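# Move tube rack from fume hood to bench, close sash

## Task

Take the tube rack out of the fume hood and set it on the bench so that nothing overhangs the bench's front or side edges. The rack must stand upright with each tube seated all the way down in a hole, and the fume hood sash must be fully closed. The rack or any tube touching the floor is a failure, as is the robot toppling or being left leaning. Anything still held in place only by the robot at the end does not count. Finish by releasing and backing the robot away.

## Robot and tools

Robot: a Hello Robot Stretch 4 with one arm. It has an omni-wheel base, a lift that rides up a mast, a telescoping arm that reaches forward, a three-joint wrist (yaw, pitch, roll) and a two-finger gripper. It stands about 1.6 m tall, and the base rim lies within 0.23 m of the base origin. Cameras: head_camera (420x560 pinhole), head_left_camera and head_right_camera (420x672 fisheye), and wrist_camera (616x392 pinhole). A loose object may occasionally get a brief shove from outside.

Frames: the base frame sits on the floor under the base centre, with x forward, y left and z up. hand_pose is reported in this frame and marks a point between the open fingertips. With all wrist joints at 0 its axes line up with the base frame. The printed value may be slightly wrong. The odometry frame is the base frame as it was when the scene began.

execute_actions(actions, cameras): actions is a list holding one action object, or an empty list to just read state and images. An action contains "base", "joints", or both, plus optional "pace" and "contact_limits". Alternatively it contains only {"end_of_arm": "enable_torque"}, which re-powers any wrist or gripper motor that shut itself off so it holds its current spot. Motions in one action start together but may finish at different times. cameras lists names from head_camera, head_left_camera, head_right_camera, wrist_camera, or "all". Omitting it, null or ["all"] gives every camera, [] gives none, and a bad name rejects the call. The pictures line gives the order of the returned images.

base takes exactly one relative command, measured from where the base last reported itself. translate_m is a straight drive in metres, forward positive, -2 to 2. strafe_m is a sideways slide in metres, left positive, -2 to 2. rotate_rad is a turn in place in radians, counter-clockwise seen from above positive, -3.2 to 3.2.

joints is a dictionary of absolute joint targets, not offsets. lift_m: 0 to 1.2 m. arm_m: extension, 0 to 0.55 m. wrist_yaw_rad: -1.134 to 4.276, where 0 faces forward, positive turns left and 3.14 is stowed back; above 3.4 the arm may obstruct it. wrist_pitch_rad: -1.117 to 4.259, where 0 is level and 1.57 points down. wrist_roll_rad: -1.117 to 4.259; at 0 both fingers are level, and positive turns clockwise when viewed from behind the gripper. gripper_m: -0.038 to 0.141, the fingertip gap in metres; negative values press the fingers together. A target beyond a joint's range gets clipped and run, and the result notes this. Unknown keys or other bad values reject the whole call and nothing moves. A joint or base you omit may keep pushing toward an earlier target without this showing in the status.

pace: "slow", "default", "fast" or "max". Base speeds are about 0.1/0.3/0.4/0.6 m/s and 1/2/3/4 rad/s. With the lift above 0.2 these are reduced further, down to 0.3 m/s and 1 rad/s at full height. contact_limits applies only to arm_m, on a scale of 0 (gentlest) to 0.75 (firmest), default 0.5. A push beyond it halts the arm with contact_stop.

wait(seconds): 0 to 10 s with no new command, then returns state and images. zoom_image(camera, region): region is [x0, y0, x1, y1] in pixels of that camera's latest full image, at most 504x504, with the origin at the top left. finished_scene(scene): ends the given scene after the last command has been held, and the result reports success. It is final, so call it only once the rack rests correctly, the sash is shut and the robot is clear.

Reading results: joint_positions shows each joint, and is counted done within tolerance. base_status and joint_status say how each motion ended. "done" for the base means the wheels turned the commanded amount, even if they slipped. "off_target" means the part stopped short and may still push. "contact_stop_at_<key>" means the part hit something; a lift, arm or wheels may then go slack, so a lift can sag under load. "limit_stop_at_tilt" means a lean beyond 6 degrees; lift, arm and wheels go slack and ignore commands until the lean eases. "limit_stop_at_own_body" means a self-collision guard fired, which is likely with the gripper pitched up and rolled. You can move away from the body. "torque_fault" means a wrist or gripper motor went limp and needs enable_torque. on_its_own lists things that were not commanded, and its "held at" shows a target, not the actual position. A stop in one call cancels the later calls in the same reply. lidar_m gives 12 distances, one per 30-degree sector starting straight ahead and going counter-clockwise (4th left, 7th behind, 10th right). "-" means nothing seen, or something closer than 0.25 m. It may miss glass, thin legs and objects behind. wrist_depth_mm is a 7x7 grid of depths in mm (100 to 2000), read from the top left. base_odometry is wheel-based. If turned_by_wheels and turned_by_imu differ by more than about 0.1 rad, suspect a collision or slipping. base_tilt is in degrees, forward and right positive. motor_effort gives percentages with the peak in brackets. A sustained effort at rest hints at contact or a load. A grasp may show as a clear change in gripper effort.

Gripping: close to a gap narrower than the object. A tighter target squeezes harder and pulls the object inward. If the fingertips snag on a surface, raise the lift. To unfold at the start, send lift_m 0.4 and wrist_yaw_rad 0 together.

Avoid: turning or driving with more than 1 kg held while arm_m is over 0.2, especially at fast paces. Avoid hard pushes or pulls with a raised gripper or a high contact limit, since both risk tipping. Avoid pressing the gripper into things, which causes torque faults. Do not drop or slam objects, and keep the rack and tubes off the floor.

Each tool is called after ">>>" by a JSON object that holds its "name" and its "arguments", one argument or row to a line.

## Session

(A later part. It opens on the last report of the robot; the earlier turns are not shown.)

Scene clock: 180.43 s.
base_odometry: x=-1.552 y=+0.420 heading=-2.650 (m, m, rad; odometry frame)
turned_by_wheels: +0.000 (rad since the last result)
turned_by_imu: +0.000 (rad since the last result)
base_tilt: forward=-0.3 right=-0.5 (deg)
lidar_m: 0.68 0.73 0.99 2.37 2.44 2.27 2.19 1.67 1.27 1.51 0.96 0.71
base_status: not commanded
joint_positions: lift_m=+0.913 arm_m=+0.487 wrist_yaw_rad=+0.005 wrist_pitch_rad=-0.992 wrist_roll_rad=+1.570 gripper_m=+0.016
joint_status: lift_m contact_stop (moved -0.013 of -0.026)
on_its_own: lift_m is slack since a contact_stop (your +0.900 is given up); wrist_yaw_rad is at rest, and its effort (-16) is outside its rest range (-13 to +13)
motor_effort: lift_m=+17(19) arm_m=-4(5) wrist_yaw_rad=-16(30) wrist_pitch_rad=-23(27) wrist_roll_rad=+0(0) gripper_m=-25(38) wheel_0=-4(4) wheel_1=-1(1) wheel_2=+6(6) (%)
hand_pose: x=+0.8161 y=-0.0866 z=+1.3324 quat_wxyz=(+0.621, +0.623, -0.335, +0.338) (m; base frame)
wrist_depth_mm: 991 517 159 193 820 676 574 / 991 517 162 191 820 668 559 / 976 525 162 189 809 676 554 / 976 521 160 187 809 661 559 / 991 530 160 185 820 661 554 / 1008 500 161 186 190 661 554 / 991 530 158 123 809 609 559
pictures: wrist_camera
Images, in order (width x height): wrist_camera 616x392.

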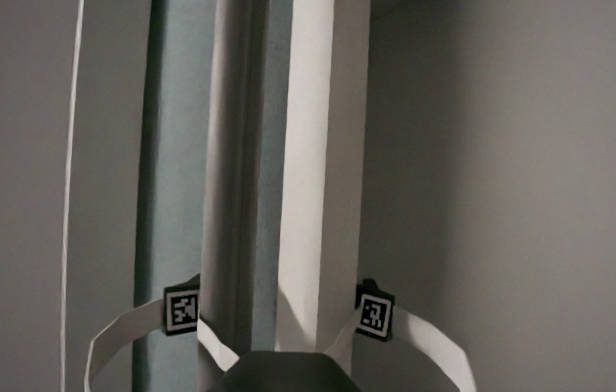

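>>> {"name": "execute_actions", "arguments": {
  "actions": [
    {"joints":{"lift_m":0.898},"pace":"slow"}
  ],
  "cameras": ["wrist_camera","head_camera"]
}}

Scene clock: 181.53 s.
base_odometry: x=-1.552 y=+0.420 heading=-2.650 (m, m, rad; odometry frame)
turned_by_wheels: +0.000 (rad since the last result)
turned_by_imu: +0.001 (rad since the last result)
base_tilt: forward=-0.2 right=-0.3 (deg)
lidar_m: 0.67 0.73 0.99 2.36 2.42 2.27 2.20 1.69 1.25 1.50 0.98 0.71
base_status: not commanded
joint_positions: lift_m=+0.899 arm_m=+0.487 wrist_yaw_rad=+0.006 wrist_pitch_rad=-0.991 wrist_roll_rad=+1.570 gripper_m=+0.016
joint_status: all done
on_its_own: wrist_yaw_rad is at rest, and its effort (-18) is outside its rest range (-13 to +13); wrist_pitch_rad is at rest, and its effort (-26) is outside its rest range (-23 to +23)
motor_effort: lift_m=+11(20) arm_m=-5(5) wrist_yaw_rad=-18(25) wrist_pitch_rad=-26(27) wrist_roll_rad=+0(1) gripper_m=-29(35) wheel_0=-5(4) wheel_1=-1(1) wheel_2=+7(7) (%)
hand_pose: x=+0.8164 y=-0.0864 z=+1.3181 quat_wxyz=(+0.621, +0.623, -0.334, +0.338) (m; base frame)
wrist_depth_mm: 1008 530 160 193 820 668 574 / 1025 530 163 190 820 676 564 / 991 535 163 189 820 661 564 / 991 539 161 187 809 661 559 / 991 544 161 187 820 661 559 / 1025 512 163 189 191 654 549 / 1025 917 158 123 798 609 559
pictures: head_camera, wrist_camera
Images, in order (width x height): head_camera 420x560, wrist_camera 616x392.

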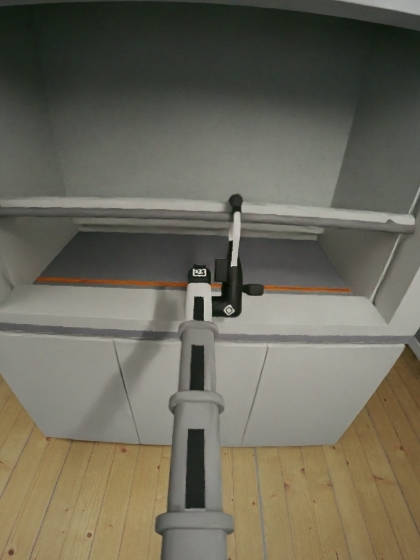

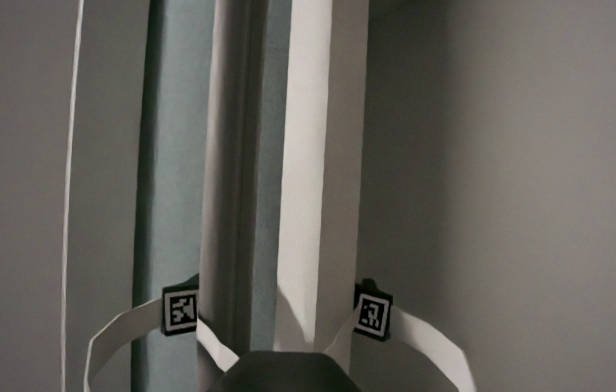

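>>> {"name": "execute_actions", "arguments": {
  "actions": [
    {"joints":{"lift_m":0.883},"pace":"slow"}
  ],
  "cameras": []
}}

>>> {"name": "execute_actions", "arguments": {
  "actions": [
    {"joints":{"lift_m":0.868},"pace":"slow"}
  ],
  "cameras": []
}}

>>> {"name": "execute_actions", "arguments": {
  "actions": [
    {"joints":{"lift_m":0.853},"pace":"slow"}
  ],
  "cameras": ["head_camera","head_right_camera"]
}}

Scene clock: 182.90 s.
base_odometry: x=-1.552 y=+0.420 heading=-2.650 (m, m, rad; odometry frame)
turned_by_wheels: +0.000 (rad since the last result)
turned_by_imu: +0.001 (rad since the last result)
base_tilt: forward=-0.3 right=-0.5 (deg)
lidar_m: 0.68 0.72 1.02 2.34 2.42 2.28 2.19 1.68 1.25 1.51 0.99 0.72
base_status: not commanded
joint_positions: lift_m=+0.884 arm_m=+0.487 wrist_yaw_rad=+0.005 wrist_pitch_rad=-0.992 wrist_roll_rad=+1.570 gripper_m=+0.016
joint_status: all done
on_its_own: wrist_yaw_rad is at rest, and its effort (-16) is outside its rest range (-13 to +13)
motor_effort: lift_m=+12(10) arm_m=-5(5) wrist_yaw_rad=-16(27) wrist_pitch_rad=-21(26) wrist_roll_rad=+1(1) gripper_m=-27(35) wheel_0=-5(5) wheel_1=-1(1) wheel_2=+7(7) (%)
hand_pose: x=+0.8161 y=-0.0866 z=+1.3032 quat_wxyz=(+0.621, +0.623, -0.335, +0.338) (m; base frame)
wrist_depth_mm: 1025 539 160 195 820 683 574 / 1025 539 162 191 809 668 564 / 1008 549 163 189 809 661 564 / 1008 554 161 187 809 661 559 / 1025 559 160 186 831 654 554 / 1025 525 162 187 190 661 549 / 1025 931 158 123 809 621 554
pictures: none
No camera images: the call's "cameras" was empty. Leave "cameras" out to get every camera's image.

Scene clock: 183.73 s.
base_odometry: x=-1.552 y=+0.420 heading=-2.650 (m, m, rad; odometry frame)
turned_by_wheels: +0.000 (rad since the last result)
turned_by_imu: +0.000 (rad since the last result)
base_tilt: forward=-0.3 right=-0.5 (deg)
lidar_m: 0.67 0.71 0.98 2.35 2.41 2.27 2.20 1.69 1.26 1.53 0.95 0.71
base_status: not commanded
joint_positions: lift_m=+0.869 arm_m=+0.487 wrist_yaw_rad=+0.006 wrist_pitch_rad=-0.991 wrist_roll_rad=+1.570 gripper_m=+0.016
joint_status: all done
on_its_own: wrist_yaw_rad is at rest, and its effort (-17) is outside its rest range (-13 to +13); wrist_pitch_rad is at rest, and its effort (-25) is outside its rest range (-23 to +23)
motor_effort: lift_m=+11(14) arm_m=-5(5) wrist_yaw_rad=-17(27) wrist_pitch_rad=-25(28) wrist_roll_rad=+1(1) gripper_m=-29(35) wheel_0=-5(5) wheel_1=-1(1) wheel_2=+7(7) (%)
hand_pose: x=+0.8162 y=-0.0865 z=+1.2882 quat_wxyz=(+0.621, +0.623, -0.335, +0.338) (m; base frame)
wrist_depth_mm: 1025 559 160 193 820 668 569 / 1025 559 162 190 809 668 564 / 1025 564 163 189 798 668 569 / 1042 569 160 187 788 661 559 / 1025 931 161 186 842 661 554 / 1025 539 163 187 190 654 549 / 1042 917 158 123 809 609 549
pictures: none
No camera images: the call's "cameras" was empty. Leave "cameras" out to get every camera's image.

Scene clock: 184.63 s.
base_odometry: x=-1.552 y=+0.420 heading=-2.650 (m, m, rad; odometry frame)
turned_by_wheels: +0.000 (rad since the last result)
turned_by_imu: +0.000 (rad since the last result)
base_tilt: forward=-0.3 right=-0.5 (deg)
lidar_m: 0.68 0.71 1.00 2.36 2.44 2.27 2.20 1.69 1.25 1.52 0.98 0.71
base_status: not commanded
joint_positions: lift_m=+0.854 arm_m=+0.487 wrist_yaw_rad=+0.006 wrist_pitch_rad=-0.991 wrist_roll_rad=+1.570 gripper_m=+0.016
joint_status: all done
on_its_own: wrist_yaw_rad is at rest, and its effort (-16) is outside its rest range (-13 to +13); wrist_pitch_rad is at rest, and its effort (-24) is outside its rest range (-23 to +23)
motor_effort: lift_m=+11(16) arm_m=-5(5) wrist_yaw_rad=-16(26) wrist_pitch_rad=-24(27) wrist_roll_rad=+2(2) gripper_m=-26(38) wheel_0=-5(5) wheel_1=-1(1) wheel_2=+7(7) (%)
hand_pose: x=+0.8162 y=-0.0865 z=+1.2732 quat_wxyz=(+0.621, +0.623, -0.335, +0.338) (m; base frame)
wrist_depth_mm: 1042 569 160 193 820 676 569 / 1042 569 162 191 820 668 564 / 1008 574 163 189 809 668 564 / 1025 960 160 187 809 661 559 / 1025 931 160 187 831 661 554 / 1042 554 162 187 190 654 549 / 1042 960 158 123 809 609 554
pictures: head_camera, head_right_camera
Images, in order (width x height): head_camera 420x560, head_right_camera 420x672.

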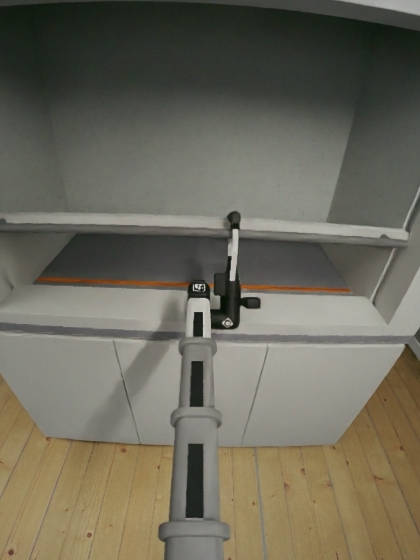

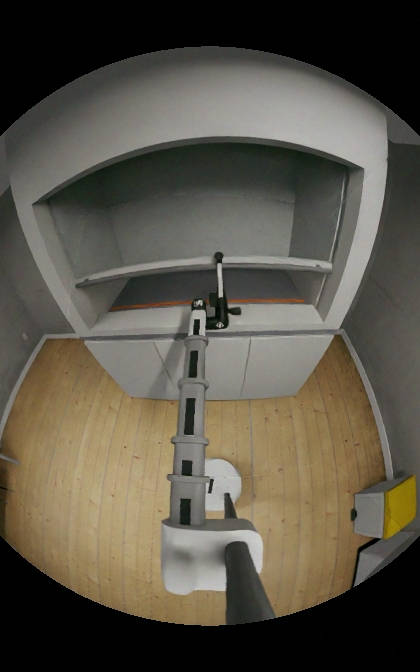

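>>> {"name": "execute_actions", "arguments": {
  "actions": [
    {"joints":{"lift_m":0.835},"pace":"slow"}
  ],
  "cameras": []
}}

>>> {"name": "execute_actions", "arguments": {
  "actions": [
    {"joints":{"lift_m":0.817},"pace":"slow"}
  ],
  "cameras": ["head_camera","head_right_camera"]
}}

Scene clock: 185.73 s.
base_odometry: x=-1.552 y=+0.420 heading=-2.650 (m, m, rad; odometry frame)
turned_by_wheels: +0.000 (rad since the last result)
turned_by_imu: +0.000 (rad since the last result)
base_tilt: forward=-0.2 right=-0.5 (deg)
lidar_m: 0.68 0.72 0.99 2.33 2.42 2.25 2.21 1.67 1.24 1.51 0.97 0.72
base_status: not commanded
joint_positions: lift_m=+0.842 arm_m=+0.487 wrist_yaw_rad=+0.005 wrist_pitch_rad=-0.992 wrist_roll_rad=+1.570 gripper_m=+0.016
joint_status: lift_m contact_stop (moved -0.012 of -0.019)
on_its_own: lift_m is slack since a contact_stop (your +0.835 is given up); wrist_yaw_rad is at rest, and its effort (-15) is outside its rest range (-13 to +13)
motor_effort: lift_m=+17(21) arm_m=-5(5) wrist_yaw_rad=-15(27) wrist_pitch_rad=-22(28) wrist_roll_rad=+0(1) gripper_m=-26(37) wheel_0=-5(5) wheel_1=+0(1) wheel_2=+8(8) (%)
hand_pose: x=+0.8160 y=-0.0866 z=+1.2617 quat_wxyz=(+0.621, +0.623, -0.335, +0.338) (m; base frame)
wrist_depth_mm: 1060 580 160 193 820 668 574 / 1060 580 161 191 820 676 564 / 1025 585 163 190 809 668 564 / 1042 960 160 187 809 661 559 / 1042 960 160 186 809 661 554 / 1060 564 161 186 190 661 549 / 1042 960 158 123 809 609 554
pictures: none
No camera images: the call's "cameras" was empty. Leave "cameras" out to get every camera's image.

not run: a stop came earlier in this reply.

Steps >1.5 cm trip the lift limit. Use 1.5.

>>> {"name": "execute_actions", "arguments": {
  "actions": [
    {"joints":{"lift_m":0.828},"pace":"slow"}
  ],
  "cameras": []
}}

>>> {"name": "execute_actions", "arguments": {
  "actions": [
    {"joints":{"lift_m":0.814},"pace":"slow"}
  ],
  "cameras": ["head_camera","head_right_camera"]
}}

Scene clock: 187.03 s.
base_odometry: x=-1.552 y=+0.420 heading=-2.650 (m, m, rad; odometry frame)
turned_by_wheels: +0.000 (rad since the last result)
turned_by_imu: +0.001 (rad since the last result)
base_tilt: forward=-0.2 right=-0.4 (deg)
lidar_m: 0.68 0.71 1.00 2.34 2.43 2.26 2.20 1.70 1.25 1.49 0.97 0.71
base_status: not commanded
joint_positions: lift_m=+0.829 arm_m=+0.487 wrist_yaw_rad=+0.007 wrist_pitch_rad=-0.990 wrist_roll_rad=+1.570 gripper_m=+0.016
joint_status: all done
on_its_own: wrist_yaw_rad is at rest, and its effort (-20) is outside its rest range (-13 to +13); wrist_pitch_rad is at rest, and its effort (-27) is outside its rest range (-23 to +23)
motor_effort: lift_m=+11(17) arm_m=-5(5) wrist_yaw_rad=-20(25) wrist_pitch_rad=-27(27) wrist_roll_rad=+0(1) gripper_m=-28(35) wheel_0=-5(5) wheel_1=-1(1) wheel_2=+8(8) (%)
hand_pose: x=+0.8165 y=-0.0864 z=+1.2481 quat_wxyz=(+0.621, +0.623, -0.334, +0.338) (m; base frame)
wrist_depth_mm: 1060 591 162 192 820 676 574 / 1042 597 164 190 809 661 564 / 1042 960 162 188 809 661 564 / 1042 960 161 187 842 661 559 / 1060 976 163 188 820 654 554 / 1078 574 164 189 192 654 549 / 1060 976 158 125 809 615 549
pictures: none
No camera images: the call's "cameras" was empty. Leave "cameras" out to get every camera's image.

Scene clock: 187.87 s.
base_odometry: x=-1.552 y=+0.420 heading=-2.650 (m, m, rad; odometry frame)
turned_by_wheels: +0.000 (rad since the last result)
turned_by_imu: +0.000 (rad since the last result)
base_tilt: forward=-0.2 right=-0.4 (deg)
lidar_m: 0.68 0.72 1.01 2.35 2.41 2.28 2.19 1.68 1.27 1.50 0.98 0.71
base_status: not commanded
joint_positions: lift_m=+0.820 arm_m=+0.487 wrist_yaw_rad=+0.005 wrist_pitch_rad=-0.991 wrist_roll_rad=+1.570 gripper_m=+0.016
joint_status: lift_m contact_stop (moved -0.009 of -0.015)
on_its_own: lift_m is slack since a contact_stop (your +0.814 is given up); wrist_yaw_rad is at rest, and its effort (-15) is outside its rest range (-13 to +13); wrist_pitch_rad is at rest, and its effort (-24) is outside its rest range (-23 to +23)
motor_effort: lift_m=+18(20) arm_m=-5(5) wrist_yaw_rad=-15(26) wrist_pitch_rad=-24(26) wrist_roll_rad=+1(0) gripper_m=-28(36) wheel_0=-5(5) wheel_1=-1(1) wheel_2=+8(8) (%)
hand_pose: x=+0.8161 y=-0.0866 z=+1.2397 quat_wxyz=(+0.621, +0.623, -0.335, +0.338) (m; base frame)
wrist_depth_mm: 1060 597 160 193 820 676 574 / 1060 603 162 191 809 668 569 / 1042 991 163 189 820 668 559 / 1060 991 160 187 798 668 564 / 1042 976 160 186 820 654 559 / 1060 580 162 187 190 654 559 / 1078 991 158 123 809 615 549
pictures: head_camera, head_right_camera
Images, in order (width x height): head_camera 420x560, head_right_camera 420x672.

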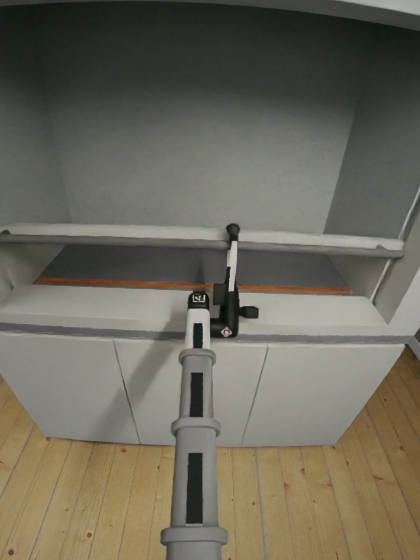

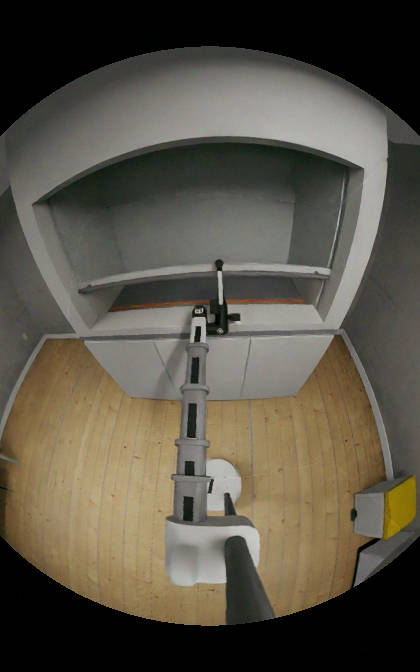

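>>> {"name": "execute_actions", "arguments": {
  "actions": [
    {"joints":{"lift_m":0.808},"pace":"slow"}
  ],
  "cameras": []
}}

>>> {"name": "execute_actions", "arguments": {
  "actions": [
    {"joints":{"lift_m":0.796},"pace":"slow"}
  ],
  "cameras": []
}}

>>> {"name": "execute_actions", "arguments": {
  "actions": [
    {"joints":{"lift_m":0.784},"pace":"slow"}
  ],
  "cameras": ["head_camera"]
}}

Scene clock: 188.93 s.
base_odometry: x=-1.552 y=+0.420 heading=-2.650 (m, m, rad; odometry frame)
turned_by_wheels: +0.000 (rad since the last result)
turned_by_imu: +0.000 (rad since the last result)
base_tilt: forward=-0.3 right=-0.4 (deg)
lidar_m: 0.68 0.71 1.00 2.35 2.43 2.27 2.20 1.70 1.26 1.51 0.96 0.72
base_status: not commanded
joint_positions: lift_m=+0.809 arm_m=+0.487 wrist_yaw_rad=+0.007 wrist_pitch_rad=-0.990 wrist_roll_rad=+1.570 gripper_m=+0.016
joint_status: all done
on_its_own: wrist_yaw_rad is at rest, and its effort (-20) is outside its rest range (-13 to +13); wrist_pitch_rad is at rest, and its effort (-27) is outside its rest range (-23 to +23)
motor_effort: lift_m=+9(15) arm_m=-5(5) wrist_yaw_rad=-20(24) wrist_pitch_rad=-27(25) wrist_roll_rad=+1(1) gripper_m=-29(35) wheel_0=-5(5) wheel_1=-1(1) wheel_2=+8(8) (%)
hand_pose: x=+0.8165 y=-0.0863 z=+1.2282 quat_wxyz=(+0.621, +0.623, -0.334, +0.338) (m; base frame)
wrist_depth_mm: 1078 609 161 193 831 668 574 / 1060 609 164 190 820 676 569 / 1060 991 162 188 820 668 564 / 1060 976 161 187 820 668 559 / 1060 991 162 188 820 661 564 / 1078 580 164 189 193 654 549 / 1098 991 158 124 798 609 554
pictures: none
No camera images: the call's "cameras" was empty. Leave "cameras" out to get every camera's image.

Scene clock: 189.73 s.
base_odometry: x=-1.552 y=+0.420 heading=-2.650 (m, m, rad; odometry frame)
turned_by_wheels: +0.000 (rad since the last result)
turned_by_imu: +0.000 (rad since the last result)
base_tilt: forward=-0.3 right=-0.4 (deg)
lidar_m: 0.67 0.73 1.00 2.35 2.42 2.29 2.21 1.69 1.25 1.52 0.97 0.70
base_status: not commanded
joint_positions: lift_m=+0.802 arm_m=+0.487 wrist_yaw_rad=+0.005 wrist_pitch_rad=-0.991 wrist_roll_rad=+1.570 gripper_m=+0.016
joint_status: lift_m contact_stop (moved -0.007 of -0.013)
on_its_own: lift_m is slack since a contact_stop (your +0.796 is given up); wrist_yaw_rad is at rest, and its effort (-16) is outside its rest range (-13 to +13)
motor_effort: lift_m=+17(18) arm_m=-5(5) wrist_yaw_rad=-16(26) wrist_pitch_rad=-23(27) wrist_roll_rad=+1(1) gripper_m=-27(37) wheel_0=-5(5) wheel_1=-1(1) wheel_2=+8(8) (%)
hand_pose: x=+0.8162 y=-0.0866 z=+1.2218 quat_wxyz=(+0.621, +0.623, -0.335, +0.338) (m; base frame)
wrist_depth_mm: 1078 615 159 193 820 668 574 / 1078 615 162 191 820 676 569 / 1060 991 163 189 809 668 564 / 1078 1008 160 186 809 668 564 / 1060 1008 161 186 820 654 554 / 1078 603 162 188 189 654 554 / 1098 1008 158 123 809 609 554
pictures: none
No camera images: the call's "cameras" was empty. Leave "cameras" out to get every camera's image.

not run: a stop came earlier in this reply.

>>> {"name": "execute_actions", "arguments": {
  "actions": [
    {"joints":{"lift_m":0.79},"pace":"slow"}
  ],
  "cameras": []
}}

>>> {"name": "execute_actions", "arguments": {
  "actions": [
    {"joints":{"lift_m":0.778},"pace":"slow"}
  ],
  "cameras": ["head_camera","head_right_camera"]
}}

Scene clock: 190.77 s.
base_odometry: x=-1.552 y=+0.420 heading=-2.650 (m, m, rad; odometry frame)
turned_by_wheels: +0.000 (rad since the last result)
turned_by_imu: +0.000 (rad since the last result)
base_tilt: forward=-0.3 right=-0.5 (deg)
lidar_m: 0.68 0.71 1.00 2.34 2.41 2.29 2.20 1.67 1.26 1.50 0.98 0.74
base_status: not commanded
joint_positions: lift_m=+0.791 arm_m=+0.487 wrist_yaw_rad=+0.007 wrist_pitch_rad=-0.990 wrist_roll_rad=+1.570 gripper_m=+0.016
joint_status: all done
on_its_own: wrist_yaw_rad is at rest, and its effort (-21) is outside its rest range (-13 to +13); wrist_pitch_rad is at rest, and its effort (-26) is outside its rest range (-23 to +23)
motor_effort: lift_m=+9(11) arm_m=-4(5) wrist_yaw_rad=-21(25) wrist_pitch_rad=-26(28) wrist_roll_rad=+1(1) gripper_m=-29(34) wheel_0=-5(5) wheel_1=-1(1) wheel_2=+7(8) (%)
hand_pose: x=+0.8166 y=-0.0863 z=+1.2101 quat_wxyz=(+0.621, +0.623, -0.334, +0.338) (m; base frame)
wrist_depth_mm: 1098 621 161 193 831 676 569 / 1098 627 164 190 820 668 564 / 1078 991 162 188 798 668 569 / 1098 1008 161 186 831 661 559 / 1060 1008 162 188 831 661 549 / 1098 609 164 189 192 654 554 / 1098 1008 159 124 809 615 554
pictures: none
No camera images: the call's "cameras" was empty. Leave "cameras" out to get every camera's image.

Scene clock: 191.53 s.
base_odometry: x=-1.552 y=+0.420 heading=-2.650 (m, m, rad; odometry frame)
turned_by_wheels: +0.000 (rad since the last result)
turned_by_imu: +0.000 (rad since the last result)
base_tilt: forward=-0.4 right=-0.5 (deg)
lidar_m: 0.68 0.71 0.98 2.33 2.42 2.27 2.19 1.70 1.25 1.53 0.97 0.72
base_status: not commanded
joint_positions: lift_m=+0.785 arm_m=+0.487 wrist_yaw_rad=+0.005 wrist_pitch_rad=-0.991 wrist_roll_rad=+1.570 gripper_m=+0.016
joint_status: lift_m contact_stop (moved -0.006 of -0.013)
on_its_own: lift_m is slack since a contact_stop (your +0.778 is given up); wrist_yaw_rad is at rest, and its effort (-14) is outside its rest range (-13 to +13); wrist_pitch_rad is at rest, and its effort (-24) is outside its rest range (-23 to +23)
motor_effort: lift_m=+16(13) arm_m=-5(5) wrist_yaw_rad=-14(26) wrist_pitch_rad=-24(25) wrist_roll_rad=+2(2) gripper_m=-26(36) wheel_0=-5(5) wheel_1=-1(1) wheel_2=+8(8) (%)
hand_pose: x=+0.8161 y=-0.0867 z=+1.2046 quat_wxyz=(+0.622, +0.622, -0.335, +0.338) (m; base frame)
wrist_depth_mm: 1118 627 160 194 809 676 569 / 1098 634 161 191 820 676 564 / 1078 991 163 189 809 668 559 / 1098 1008 161 187 809 661 559 / 1098 1008 160 186 798 661 559 / 1098 609 161 187 191 654 554 / 1098 1025 158 123 820 615 554
pictures: head_camera, head_right_camera
Images, in order (width x height): head_camera 420x560, head_right_camera 420x672.

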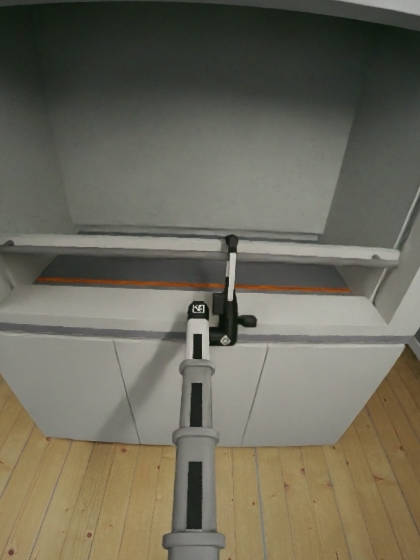

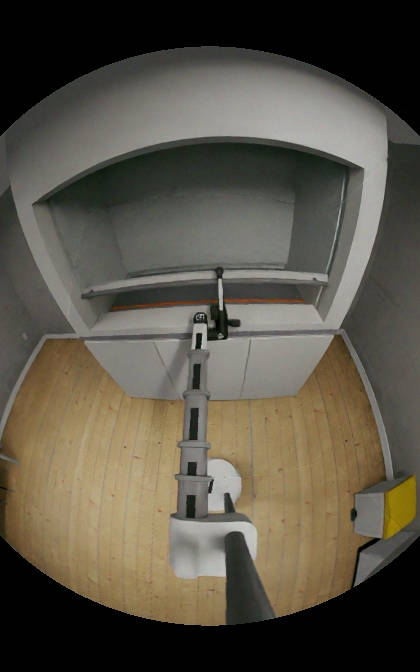

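>>> {"name": "execute_actions", "arguments": {
  "actions": [
    {"joints":{"lift_m":0.773},"pace":"slow"}
  ],
  "cameras": []
}}

>>> {"name": "execute_actions", "arguments": {
  "actions": [
    {"joints":{"lift_m":0.761},"pace":"slow"}
  ],
  "cameras": []
}}

Scene clock: 192.63 s.
base_odometry: x=-1.552 y=+0.420 heading=-2.650 (m, m, rad; odometry frame)
turned_by_wheels: +0.000 (rad since the last result)
turned_by_imu: +0.000 (rad since the last result)
base_tilt: forward=-0.3 right=-0.4 (deg)
lidar_m: 0.67 0.73 1.00 2.35 2.39 2.28 2.18 1.68 1.26 1.52 0.97 0.69
base_status: not commanded
joint_positions: lift_m=+0.783 arm_m=+0.487 wrist_yaw_rad=+0.005 wrist_pitch_rad=-0.991 wrist_roll_rad=+1.569 gripper_m=+0.016
joint_status: lift_m contact_stop (moved -0.002 of -0.012)
on_its_own: lift_m is slack since a contact_stop (your +0.773 is given up); wrist_yaw_rad is at rest, and its effort (-14) is outside its rest range (-13 to +13); wrist_pitch_rad is at rest, and its effort (-25) is outside its rest range (-23 to +23)
motor_effort: lift_m=+13(17) arm_m=-5(5) wrist_yaw_rad=-14(13) wrist_pitch_rad=-25(23) wrist_roll_rad=+5(6) gripper_m=-28(31) wheel_0=-5(5) wheel_1=-1(1) wheel_2=+8(8) (%)
hand_pose: x=+0.8161 y=-0.0867 z=+1.2030 quat_wxyz=(+0.622, +0.622, -0.335, +0.337) (m; base frame)
wrist_depth_mm: 1118 627 160 186 798 676 569 / 1098 634 160 193 820 676 564 / 1098 1008 163 191 820 668 564 / 1078 1008 161 188 820 661 559 / 1078 1008 160 186 809 654 559 / 1098 609 161 186 190 661 554 / 1078 1008 158 122 809 609 554
pictures: none
No camera images: the call's "cameras" was empty. Leave "cameras" out to get every camera's image.

not run: a stop came earlier in this reply.

>>> {"name": "execute_actions", "arguments": {
  "actions": [
    {"joints":{"gripper_m":0.141,"lift_m":0.79}}
  ],
  "cameras": []
}}

>>> {"name": "execute_actions", "arguments": {
  "actions": [
    {"joints":{"arm_m":0.455},"pace":"slow","contact_limits":{"arm_m":0.15}}
  ],
  "cameras": ["head_right_camera","wrist_camera"]
}}

Scene clock: 195.43 s.
base_odometry: x=-1.551 y=+0.420 heading=-2.650 (m, m, rad; odometry frame)
turned_by_wheels: +0.000 (rad since the last result)
turned_by_imu: +0.001 (rad since the last result)
base_tilt: forward=-0.3 right=-0.4 (deg)
lidar_m: 0.68 0.72 1.00 2.33 2.43 2.25 2.19 1.69 1.24 1.49 0.97 0.71
base_status: not commanded
joint_positions: lift_m=+0.790 arm_m=+0.487 wrist_yaw_rad=-0.002 wrist_pitch_rad=-1.001 wrist_roll_rad=+1.570 gripper_m=+0.141
joint_status: all done
motor_effort: lift_m=+20(13) arm_m=-3(5) wrist_yaw_rad=+4(13) wrist_pitch_rad=+5(23) wrist_roll_rad=+1(3) gripper_m=+0(27) wheel_0=-1(5) wheel_1=-1(1) wheel_2=+3(8) (%)
hand_pose: x=+0.8128 y=-0.0877 z=+1.2111 quat_wxyz=(+0.621, +0.620, -0.340, +0.339) (m; base frame)
wrist_depth_mm: 1078 627 917 192 798 676 580 / 1098 621 1060 190 798 676 569 / 1078 634 163 186 788 676 569 / 1098 991 159 192 778 661 564 / 1098 621 160 191 798 661 559 / 1098 206 161 189 195 640 549 / 1098 1008 158 129 788 627 554
pictures: none
No camera images: the call's "cameras" was empty. Leave "cameras" out to get every camera's image.

Scene clock: 196.83 s.
base_odometry: x=-1.551 y=+0.420 heading=-2.650 (m, m, rad; odometry frame)
turned_by_wheels: +0.000 (rad since the last result)
turned_by_imu: +0.001 (rad since the last result)
base_tilt: forward=-0.3 right=-0.3 (deg)
lidar_m: 0.68 0.71 1.03 2.36 2.43 2.26 2.20 1.68 1.26 1.48 0.96 0.69
base_status: not commanded
joint_positions: lift_m=+0.790 arm_m=+0.456 wrist_yaw_rad=+0.000 wrist_pitch_rad=-0.999 wrist_roll_rad=+1.570 gripper_m=+0.141
joint_status: all done
motor_effort: lift_m=+20(20) arm_m=-6(6) wrist_yaw_rad=+0(4) wrist_pitch_rad=-1(7) wrist_roll_rad=+1(2) gripper_m=+1(0) wheel_0=-1(1) wheel_1=+0(0) wheel_2=+3(3) (%)
contact_limits: arm_m 0.15
hand_pose: x=+0.7829 y=-0.0875 z=+1.2107 quat_wxyz=(+0.621, +0.620, -0.339, +0.338) (m; base frame)
wrist_depth_mm: 1118 634 991 182 203 707 597 / 1118 640 1138 177 204 707 591 / 1098 627 1138 178 204 707 597 / 1098 634 1160 181 206 699 585 / 1098 627 1160 180 203 699 585 / 1118 207 1098 176 198 661 574 / 1118 640 1118 124 206 661 580
pictures: head_right_camera, wrist_camera
Images, in order (width x height): head_right_camera 420x672, wrist_camera 616x392.

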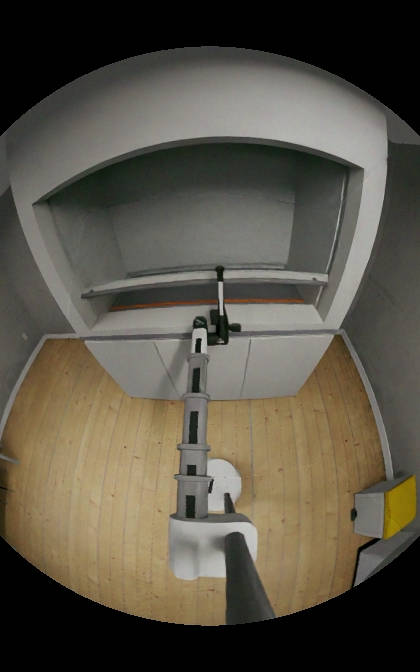

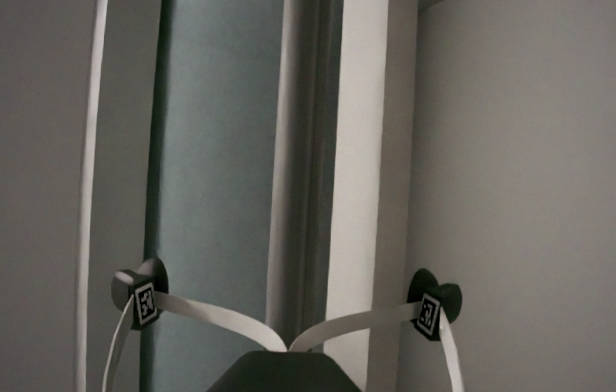

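>>> {"name": "execute_actions", "arguments": {
  "actions": [
    {"joints":{"arm_m":0.405,"wrist_pitch_rad":-0.75},"pace":"slow","contact_limits":{"arm_m":0.15}}
  ],
  "cameras": ["head_right_camera","wrist_camera"]
}}

Scene clock: 198.87 s.
base_odometry: x=-1.551 y=+0.420 heading=-2.650 (m, m, rad; odometry frame)
turned_by_wheels: +0.000 (rad since the last result)
turned_by_imu: +0.001 (rad since the last result)
base_tilt: forward=-0.4 right=-0.4 (deg)
lidar_m: 0.67 0.73 1.00 2.34 2.43 2.26 2.20 1.69 1.25 1.50 0.98 0.71
base_status: not commanded
joint_positions: lift_m=+0.790 arm_m=+0.406 wrist_yaw_rad=+0.000 wrist_pitch_rad=-0.749 wrist_roll_rad=+1.570 gripper_m=+0.141
joint_status: all done
motor_effort: lift_m=+19(19) arm_m=-5(4) wrist_yaw_rad=+1(2) wrist_pitch_rad=-2(9) wrist_roll_rad=+2(2) gripper_m=+0(1) wheel_0=-1(1) wheel_1=+0(0) wheel_2=+3(3) (%)
contact_limits: arm_m 0.15
hand_pose: x=+0.7882 y=-0.0875 z=+1.1645 quat_wxyz=(+0.659, +0.658, -0.259, +0.258) (m; base frame)
wrist_depth_mm: 580 1008 946 241 798 676 591 / 585 1078 1205 239 798 668 597 / 580 1078 1205 240 788 668 591 / 585 1078 1160 243 788 668 585 / 768 1078 1182 246 788 668 585 / 931 207 203 238 216 647 585 / 946 1118 1182 124 759 640 574
pictures: head_right_camera, wrist_camera
Images, in order (width x height): head_right_camera 420x672, wrist_camera 616x392.

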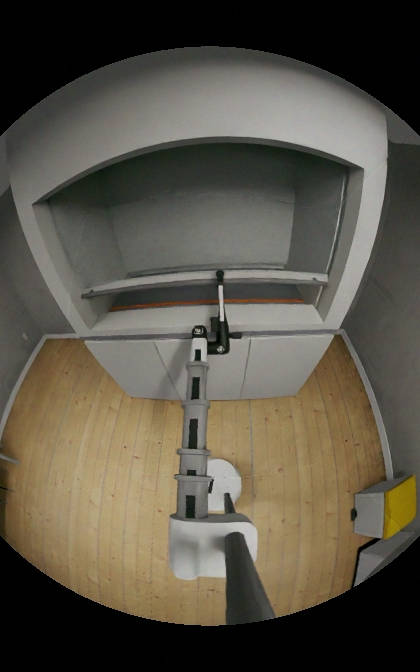

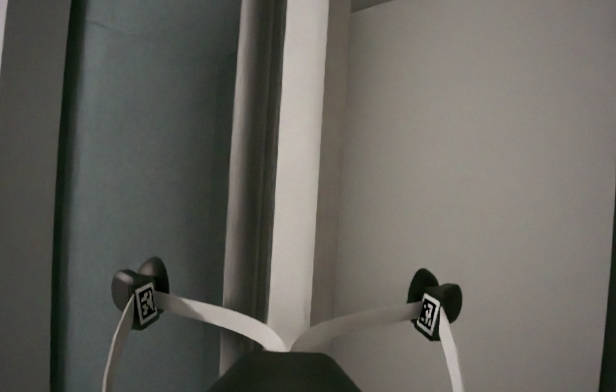

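>>> {"name": "execute_actions", "arguments": {
  "actions": [
    {"joints":{"arm_m":0.2}}
  ],
  "cameras": []
}}

>>> {"name": "execute_actions", "arguments": {
  "actions": [
    {"joints":{"arm_m":0.33,"lift_m":1.192,"wrist_pitch_rad":0.8,"gripper_m":0.09}}
  ],
  "cameras": ["wrist_camera"]
}}

Scene clock: 201.23 s.
base_odometry: x=-1.551 y=+0.420 heading=-2.650 (m, m, rad; odometry frame)
turned_by_wheels: +0.000 (rad since the last result)
turned_by_imu: +0.001 (rad since the last result)
base_tilt: forward=-0.2 right=-0.4 (deg)
lidar_m: 0.67 0.72 1.02 2.36 2.42 2.28 2.19 1.67 1.26 1.50 0.98 0.70
base_status: not commanded
joint_positions: lift_m=+0.790 arm_m=+0.201 wrist_yaw_rad=+0.000 wrist_pitch_rad=-0.748 wrist_roll_rad=+1.570 gripper_m=+0.141
joint_status: all done
motor_effort: lift_m=+20(19) arm_m=-5(6) wrist_yaw_rad=+0(1) wrist_pitch_rad=-3(4) wrist_roll_rad=+1(2) gripper_m=+0(1) wheel_0=-1(1) wheel_1=-1(0) wheel_2=+3(3) (%)
hand_pose: x=+0.5832 y=-0.0874 z=+1.1644 quat_wxyz=(+0.659, +0.658, -0.259, +0.258) (m; base frame)
wrist_depth_mm: 1098 723 991 960 842 842 750 / 1078 715 1281 1205 1008 842 759 / 1042 723 1308 1205 1008 831 759 / 1025 723 1308 1205 397 866 759 / 1025 715 1336 1182 392 854 741 / 931 208 1281 1182 216 820 741 / 931 723 1308 123 397 820 750
pictures: none
No camera images: the call's "cameras" was empty. Leave "cameras" out to get every camera's image.

Scene clock: 203.87 s.
base_odometry: x=-1.551 y=+0.420 heading=-2.650 (m, m, rad; odometry frame)
turned_by_wheels: +0.000 (rad since the last result)
turned_by_imu: +0.001 (rad since the last result)
base_tilt: forward=-0.3 right=-0.5 (deg)
lidar_m: 0.67 0.71 1.00 2.36 2.42 2.27 2.20 1.69 1.26 1.49 0.98 0.70
base_status: not commanded
joint_positions: lift_m=+1.192 arm_m=+0.329 wrist_yaw_rad=+0.000 wrist_pitch_rad=+0.802 wrist_roll_rad=+1.570 gripper_m=+0.090
joint_status: all done
motor_effort: lift_m=+20(20) arm_m=+4(6) wrist_yaw_rad=+1(6) wrist_pitch_rad=-4(81) wrist_roll_rad=+1(2) gripper_m=-1(6) wheel_0=-1(1) wheel_1=-1(1) wheel_2=+2(3) (%)
hand_pose: x=+0.7008 y=-0.0875 z=+1.1627 quat_wxyz=(+0.651, +0.651, +0.276, -0.276) (m; base frame)
wrist_depth_mm: 654 732 267 539 389 504 1025 / 647 741 272 535 387 508 1025 / 647 750 278 525 384 517 1008 / 654 732 274 459 389 530 1042 / 654 741 252 459 387 549 1042 / 668 750 244 455 204 564 1008 / 676 274 251 124 377 585 1025
pictures: wrist_camera
Images, in order (width x height): wrist_camera 616x392.

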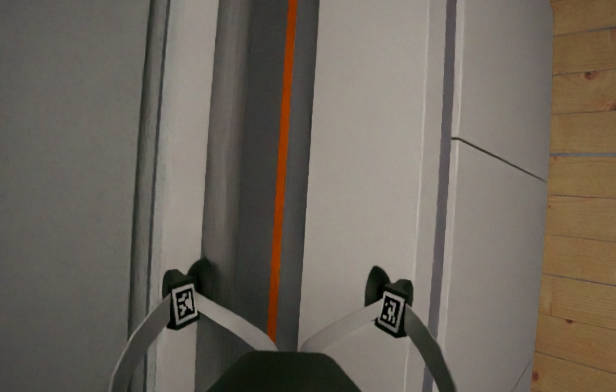

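>>> {"name": "execute_actions", "arguments": {
  "actions": [
    {"joints":{"arm_m":0.385},"pace":"slow","contact_limits":{"arm_m":0.15}}
  ],
  "cameras": ["wrist_camera"]
}}

Scene clock: 206.10 s.
base_odometry: x=-1.551 y=+0.420 heading=-2.650 (m, m, rad; odometry frame)
turned_by_wheels: +0.000 (rad since the last result)
turned_by_imu: +0.001 (rad since the last result)
base_tilt: forward=-0.3 right=-0.3 (deg)
lidar_m: 0.67 0.73 0.98 2.33 2.44 2.28 2.19 1.68 1.26 1.50 0.97 0.70
base_status: not commanded
joint_positions: lift_m=+1.192 arm_m=+0.383 wrist_yaw_rad=-0.004 wrist_pitch_rad=+0.800 wrist_roll_rad=+1.570 gripper_m=+0.090
joint_status: all done
motor_effort: lift_m=+15(21) arm_m=+10(12) wrist_yaw_rad=+11(12) wrist_pitch_rad=+0(4) wrist_roll_rad=+2(1) gripper_m=+0(1) wheel_0=-1(1) wheel_1=+0(0) wheel_2=+2(2) (%)
contact_limits: arm_m 0.15
hand_pose: x=+0.7546 y=-0.0882 z=+1.1634 quat_wxyz=(+0.651, +0.651, +0.274, -0.277) (m; base frame)
wrist_depth_mm: 603 707 253 263 394 351 715 / 615 699 250 488 392 353 723 / 609 707 252 488 389 349 741 / 615 715 254 430 387 349 768 / 615 723 246 427 382 355 820 / 621 691 214 492 205 366 878 / 621 723 247 125 377 379 1008
pictures: wrist_camera
Images, in order (width x height): wrist_camera 616x392.

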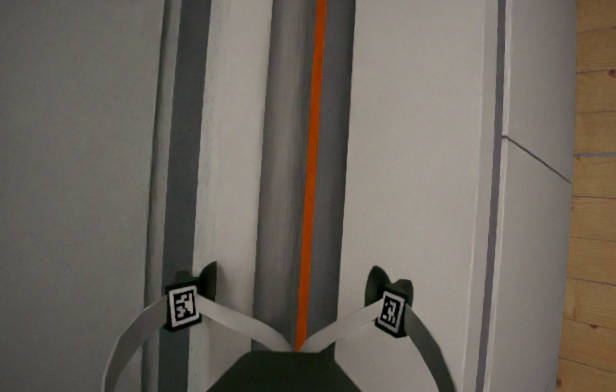

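>>> {"name": "execute_actions", "arguments": {
  "actions": [
    {"joints":{"arm_m":0.3}}
  ],
  "cameras": []
}}

>>> {"name": "execute_actions", "arguments": {
  "actions": [
    {"joints":{"wrist_roll_rad":0,"gripper_m":-0.01,"wrist_pitch_rad":0.7,"lift_m":1.199}}
  ],
  "cameras": ["wrist_camera","head_camera"]
}}

Scene clock: 208.93 s.
base_odometry: x=-1.551 y=+0.420 heading=-2.650 (m, m, rad; odometry frame)
turned_by_wheels: +0.000 (rad since the last result)
turned_by_imu: +0.001 (rad since the last result)
base_tilt: forward=-0.2 right=-0.6 (deg)
lidar_m: 0.68 0.72 0.99 2.35 2.43 2.29 2.19 1.68 1.27 1.48 0.98 0.69
base_status: not commanded
joint_positions: lift_m=+1.192 arm_m=+0.301 wrist_yaw_rad=+0.000 wrist_pitch_rad=+0.801 wrist_roll_rad=+1.570 gripper_m=+0.090
joint_status: all done
motor_effort: lift_m=+16(16) arm_m=-5(8) wrist_yaw_rad=+0(12) wrist_pitch_rad=-2(1) wrist_roll_rad=+1(2) gripper_m=+0(2) wheel_0=+0(1) wheel_1=+0(0) wheel_2=+2(2) (%)
hand_pose: x=+0.6725 y=-0.0875 z=+1.1632 quat_wxyz=(+0.651, +0.651, +0.276, -0.276) (m; base frame)
wrist_depth_mm: 668 732 307 473 410 585 1078 / 676 741 298 473 407 591 1060 / 676 750 301 469 404 603 1042 / 668 741 597 462 407 621 1042 / 676 750 591 459 407 640 1042 / 691 741 263 452 205 661 1042 / 699 303 272 124 397 683 1025
pictures: none
No camera images: the call's "cameras" was empty. Leave "cameras" out to get every camera's image.

Scene clock: 210.70 s.
base_odometry: x=-1.551 y=+0.420 heading=-2.650 (m, m, rad; odometry frame)
turned_by_wheels: +0.000 (rad since the last result)
turned_by_imu: +0.001 (rad since the last result)
base_tilt: forward=-0.3 right=-0.4 (deg)
lidar_m: 0.68 0.73 1.00 2.34 2.44 2.26 2.19 1.68 1.27 1.49 0.97 0.69
base_status: not commanded
joint_positions: lift_m=+1.199 arm_m=+0.301 wrist_yaw_rad=+0.000 wrist_pitch_rad=+0.702 wrist_roll_rad=+0.001 gripper_m=-0.010
joint_status: all done
motor_effort: lift_m=+20(23) arm_m=-5(5) wrist_yaw_rad=+0(1) wrist_pitch_rad=-4(9) wrist_roll_rad=-1(5) gripper_m=-9(8) wheel_0=-1(0) wheel_1=+0(0) wheel_2=+2(2) (%)
hand_pose: x=+0.6921 y=-0.0875 z=+1.1907 quat_wxyz=(+0.939, +0.000, +0.344, +0.000) (m; base frame)
wrist_depth_mm: 741 741 732 741 732 741 699 / 809 809 809 809 798 809 691 / 778 788 831 842 866 854 691 / 300 301 309 315 324 324 330 / 530 544 535 554 286 287 462 / 424 433 186 202 462 473 477 / 377 377 394 131 387 418 421
pictures: head_camera, wrist_camera
Images, in order (width x height): head_camera 420x560, wrist_camera 616x392.

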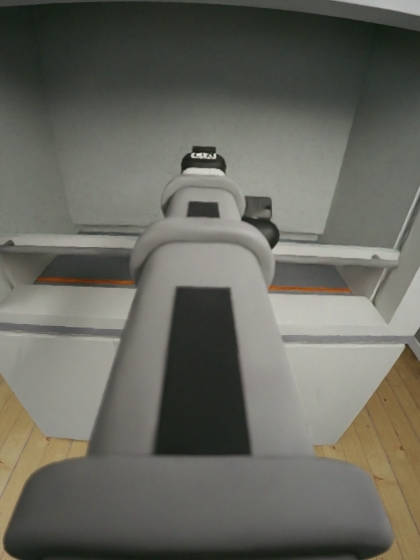

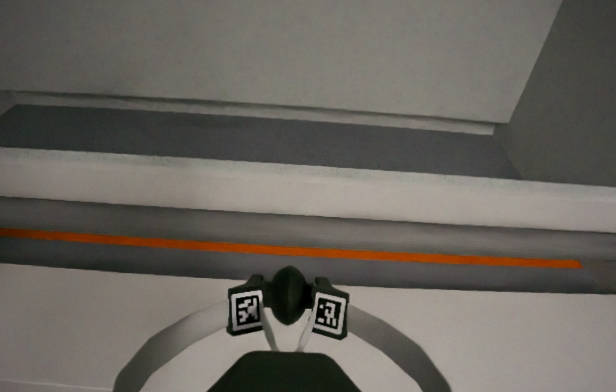

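>>> {"name": "execute_actions", "arguments": {
  "actions": [
    {"joints":{"arm_m":0.385},"pace":"slow","contact_limits":{"arm_m":0.15}}
  ],
  "cameras": ["wrist_camera"]
}}

>>> {"name": "execute_actions", "arguments": {
  "actions": [
    {"joints":{"lift_m":1.183},"pace":"slow"}
  ],
  "cameras": ["wrist_camera"]
}}

Scene clock: 213.00 s.
base_odometry: x=-1.551 y=+0.420 heading=-2.650 (m, m, rad; odometry frame)
turned_by_wheels: +0.000 (rad since the last result)
turned_by_imu: +0.003 (rad since the last result)
base_tilt: forward=-0.2 right=-0.5 (deg)
lidar_m: 0.68 0.73 1.02 2.36 2.42 2.26 2.20 1.67 1.24 1.53 0.97 0.71
base_status: not commanded
joint_positions: lift_m=+1.199 arm_m=+0.362 wrist_yaw_rad=-0.007 wrist_pitch_rad=+0.710 wrist_roll_rad=+0.001 gripper_m=-0.010
joint_status: arm_m contact_stop (moved +0.061 of +0.084)
on_its_own: arm_m is slack since a contact_stop (your +0.385 is given up); wrist_yaw_rad is at rest, and its effort (+19) is outside its rest range (-13 to +13); wrist_pitch_rad is at rest, and its effort (-26) is outside its rest range (-23 to +23)
motor_effort: lift_m=+17(21) arm_m=+0(13) wrist_yaw_rad=+19(24) wrist_pitch_rad=-26(45) wrist_roll_rad=+0(1) gripper_m=-6(10) wheel_0=+1(1) wheel_1=+2(2) wheel_2=-3(3) (%)
contact_limits: arm_m 0.15
hand_pose: x=+0.7513 y=-0.0889 z=+1.1893 quat_wxyz=(+0.938, +0.001, +0.348, -0.003) (m; base frame)
wrist_depth_mm: 683 683 691 683 676 683 661 / 741 750 750 750 750 750 691 / 759 778 809 842 831 831 676 / 265 273 676 683 707 723 676 / 264 263 268 268 278 277 281 / 413 410 183 203 236 241 248 / 379 368 394 126 392 415 421
pictures: wrist_camera
Images, in order (width x height): wrist_camera 616x392.

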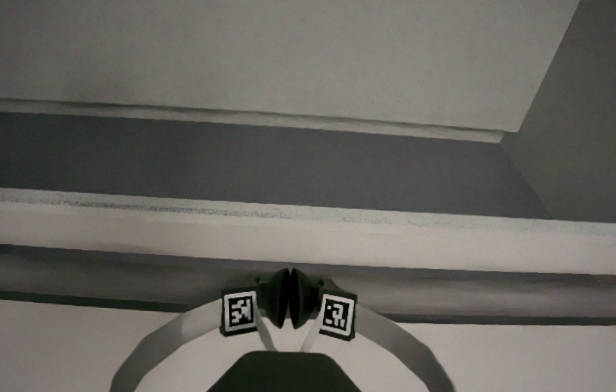

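not run: a stop came earlier in this reply.

>>> {"name": "execute_actions", "arguments": {
  "actions": [
    {"joints":{"arm_m":0.31},"pace":"default"}
  ],
  "cameras": []
}}

>>> {"name": "execute_actions", "arguments": {
  "actions": [
    {"joints":{"wrist_pitch_rad":0.56}}
  ],
  "cameras": []
}}

>>> {"name": "execute_actions", "arguments": {
  "actions": [
    {"joints":{"arm_m":0.36},"pace":"slow","contact_limits":{"arm_m":0.15}}
  ],
  "cameras": ["wrist_camera","head_left_camera"]
}}

Scene clock: 214.47 s.
base_odometry: x=-1.551 y=+0.420 heading=-2.650 (m, m, rad; odometry frame)
turned_by_wheels: +0.000 (rad since the last result)
turned_by_imu: +0.001 (rad since the last result)
base_tilt: forward=-0.2 right=-0.6 (deg)
lidar_m: 0.67 0.71 1.03 2.35 2.43 2.27 2.19 1.68 1.25 1.53 0.99 0.72
base_status: not commanded
joint_positions: lift_m=+1.199 arm_m=+0.311 wrist_yaw_rad=+0.000 wrist_pitch_rad=+0.702 wrist_roll_rad=+0.001 gripper_m=-0.010
joint_status: all done
motor_effort: lift_m=+17(17) arm_m=-5(6) wrist_yaw_rad=+0(18) wrist_pitch_rad=-4(29) wrist_roll_rad=-2(1) gripper_m=-11(9) wheel_0=+1(1) wheel_1=+2(2) wheel_2=-3(3) (%)
hand_pose: x=+0.7021 y=-0.0875 z=+1.1910 quat_wxyz=(+0.939, +0.000, +0.344, +0.000) (m; base frame)
wrist_depth_mm: 723 732 732 723 723 723 707 / 798 809 798 798 798 788 699 / 768 798 820 842 878 854 691 / 298 298 304 310 314 317 322 / 521 525 272 273 283 278 285 / 424 436 186 202 466 473 480 / 382 377 394 131 387 418 421
pictures: none
No camera images: the call's "cameras" was empty. Leave "cameras" out to get every camera's image.

Scene clock: 215.07 s.
base_odometry: x=-1.551 y=+0.420 heading=-2.650 (m, m, rad; odometry frame)
turned_by_wheels: +0.000 (rad since the last result)
turned_by_imu: +0.000 (rad since the last result)
base_tilt: forward=-0.3 right=-0.5 (deg)
lidar_m: 0.67 0.72 1.02 2.38 2.42 2.25 2.20 1.68 1.25 1.53 0.98 0.72
base_status: not commanded
joint_positions: lift_m=+1.199 arm_m=+0.311 wrist_yaw_rad=+0.000 wrist_pitch_rad=+0.562 wrist_roll_rad=+0.001 gripper_m=-0.010
joint_status: all done
motor_effort: lift_m=+17(17) arm_m=-5(5) wrist_yaw_rad=+0(0) wrist_pitch_rad=-6(8) wrist_roll_rad=+0(1) gripper_m=-10(10) wheel_0=+1(1) wheel_1=+2(2) wheel_2=-3(3) (%)
hand_pose: x=+0.7259 y=-0.0875 z=+1.2235 quat_wxyz=(+0.961, +0.000, +0.278, +0.000) (m; base frame)
wrist_depth_mm: 707 707 707 699 715 707 691 / 768 768 768 768 768 778 699 / 820 831 820 842 831 820 691 / 778 809 820 854 891 878 683 / 301 306 312 314 320 319 329 / 500 268 187 201 274 282 286 / 421 418 436 131 427 496 535
pictures: none
No camera images: the call's "cameras" was empty. Leave "cameras" out to get every camera's image.

Scene clock: 216.77 s.
base_odometry: x=-1.551 y=+0.420 heading=-2.650 (m, m, rad; odometry frame)
turned_by_wheels: +0.000 (rad since the last result)
turned_by_imu: +0.001 (rad since the last result)
base_tilt: forward=-0.2 right=-0.3 (deg)
lidar_m: 0.68 0.72 1.01 2.36 2.44 2.28 2.19 1.67 1.24 1.50 0.98 0.72
base_status: not commanded
joint_positions: lift_m=+1.199 arm_m=+0.359 wrist_yaw_rad=+0.000 wrist_pitch_rad=+0.562 wrist_roll_rad=+0.001 gripper_m=-0.010
joint_status: all done
motor_effort: lift_m=+17(17) arm_m=+6(8) wrist_yaw_rad=+0(0) wrist_pitch_rad=-5(4) wrist_roll_rad=+0(0) gripper_m=-12(8) wheel_0=+1(2) wheel_1=+2(2) wheel_2=-3(3) (%)
contact_limits: arm_m 0.15
hand_pose: x=+0.7740 y=-0.0875 z=+1.2235 quat_wxyz=(+0.961, +0.000, +0.277, +0.000) (m; base frame)
wrist_depth_mm: 661 661 661 668 668 661 661 / 715 723 732 723 723 723 699 / 778 778 778 768 788 778 691 / 778 809 831 831 842 854 683 / 640 654 676 699 715 732 676 / 267 266 186 201 273 281 283 / 312 225 227 131 231 236 239
pictures: head_left_camera, wrist_camera
Images, in order (width x height): head_left_camera 420x672, wrist_camera 616x392.

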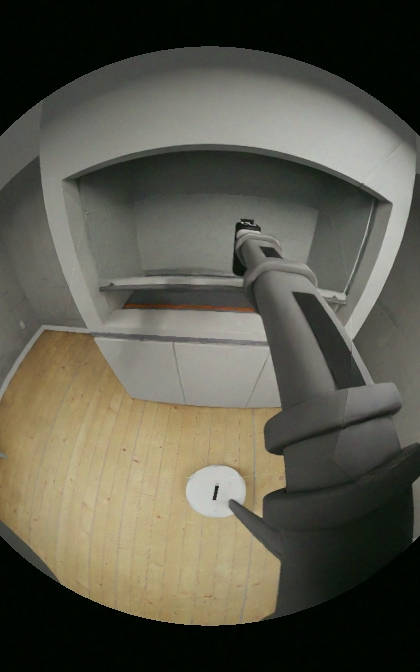

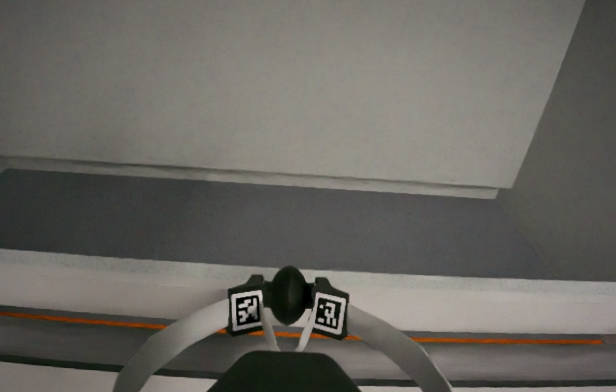

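>>> {"name": "execute_actions", "arguments": {
  "actions": [
    {"joints":{"lift_m":1.172},"pace":"slow"}
  ],
  "cameras": ["wrist_camera"]
}}

Scene clock: 218.00 s.
base_odometry: x=-1.551 y=+0.420 heading=-2.650 (m, m, rad; odometry frame)
turned_by_wheels: +0.000 (rad since the last result)
turned_by_imu: +0.001 (rad since the last result)
base_tilt: forward=-0.2 right=-0.5 (deg)
lidar_m: 0.68 0.71 1.00 2.35 2.41 2.26 2.19 1.68 1.25 1.53 0.97 0.72
base_status: not commanded
joint_positions: lift_m=+1.172 arm_m=+0.359 wrist_yaw_rad=+0.000 wrist_pitch_rad=+0.559 wrist_roll_rad=+0.001 gripper_m=-0.010
joint_status: all done
motor_effort: lift_m=+14(15) arm_m=+5(5) wrist_yaw_rad=+0(0) wrist_pitch_rad=+5(6) wrist_roll_rad=+0(1) gripper_m=-10(12) wheel_0=+1(1) wheel_1=+2(2) wheel_2=-3(3) (%)
hand_pose: x=+0.7745 y=-0.0875 z=+1.1975 quat_wxyz=(+0.961, +0.000, +0.276, +0.000) (m; base frame)
wrist_depth_mm: 668 661 668 654 661 668 661 / 707 715 715 715 707 707 691 / 768 778 778 778 788 778 683 / 741 768 788 842 842 831 691 / 253 253 259 267 676 699 647 / 213 220 187 201 259 266 268 / 394 213 399 130 217 343 473
pictures: wrist_camera
Images, in order (width x height): wrist_camera 616x392.

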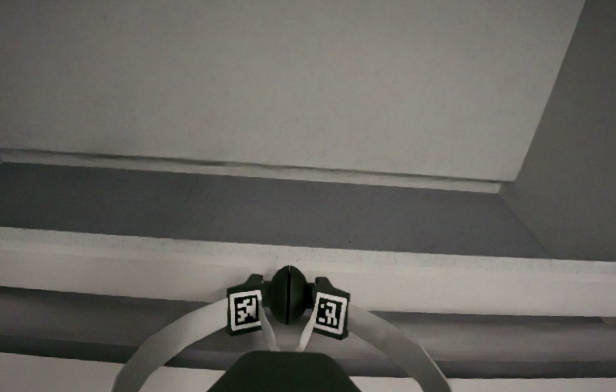

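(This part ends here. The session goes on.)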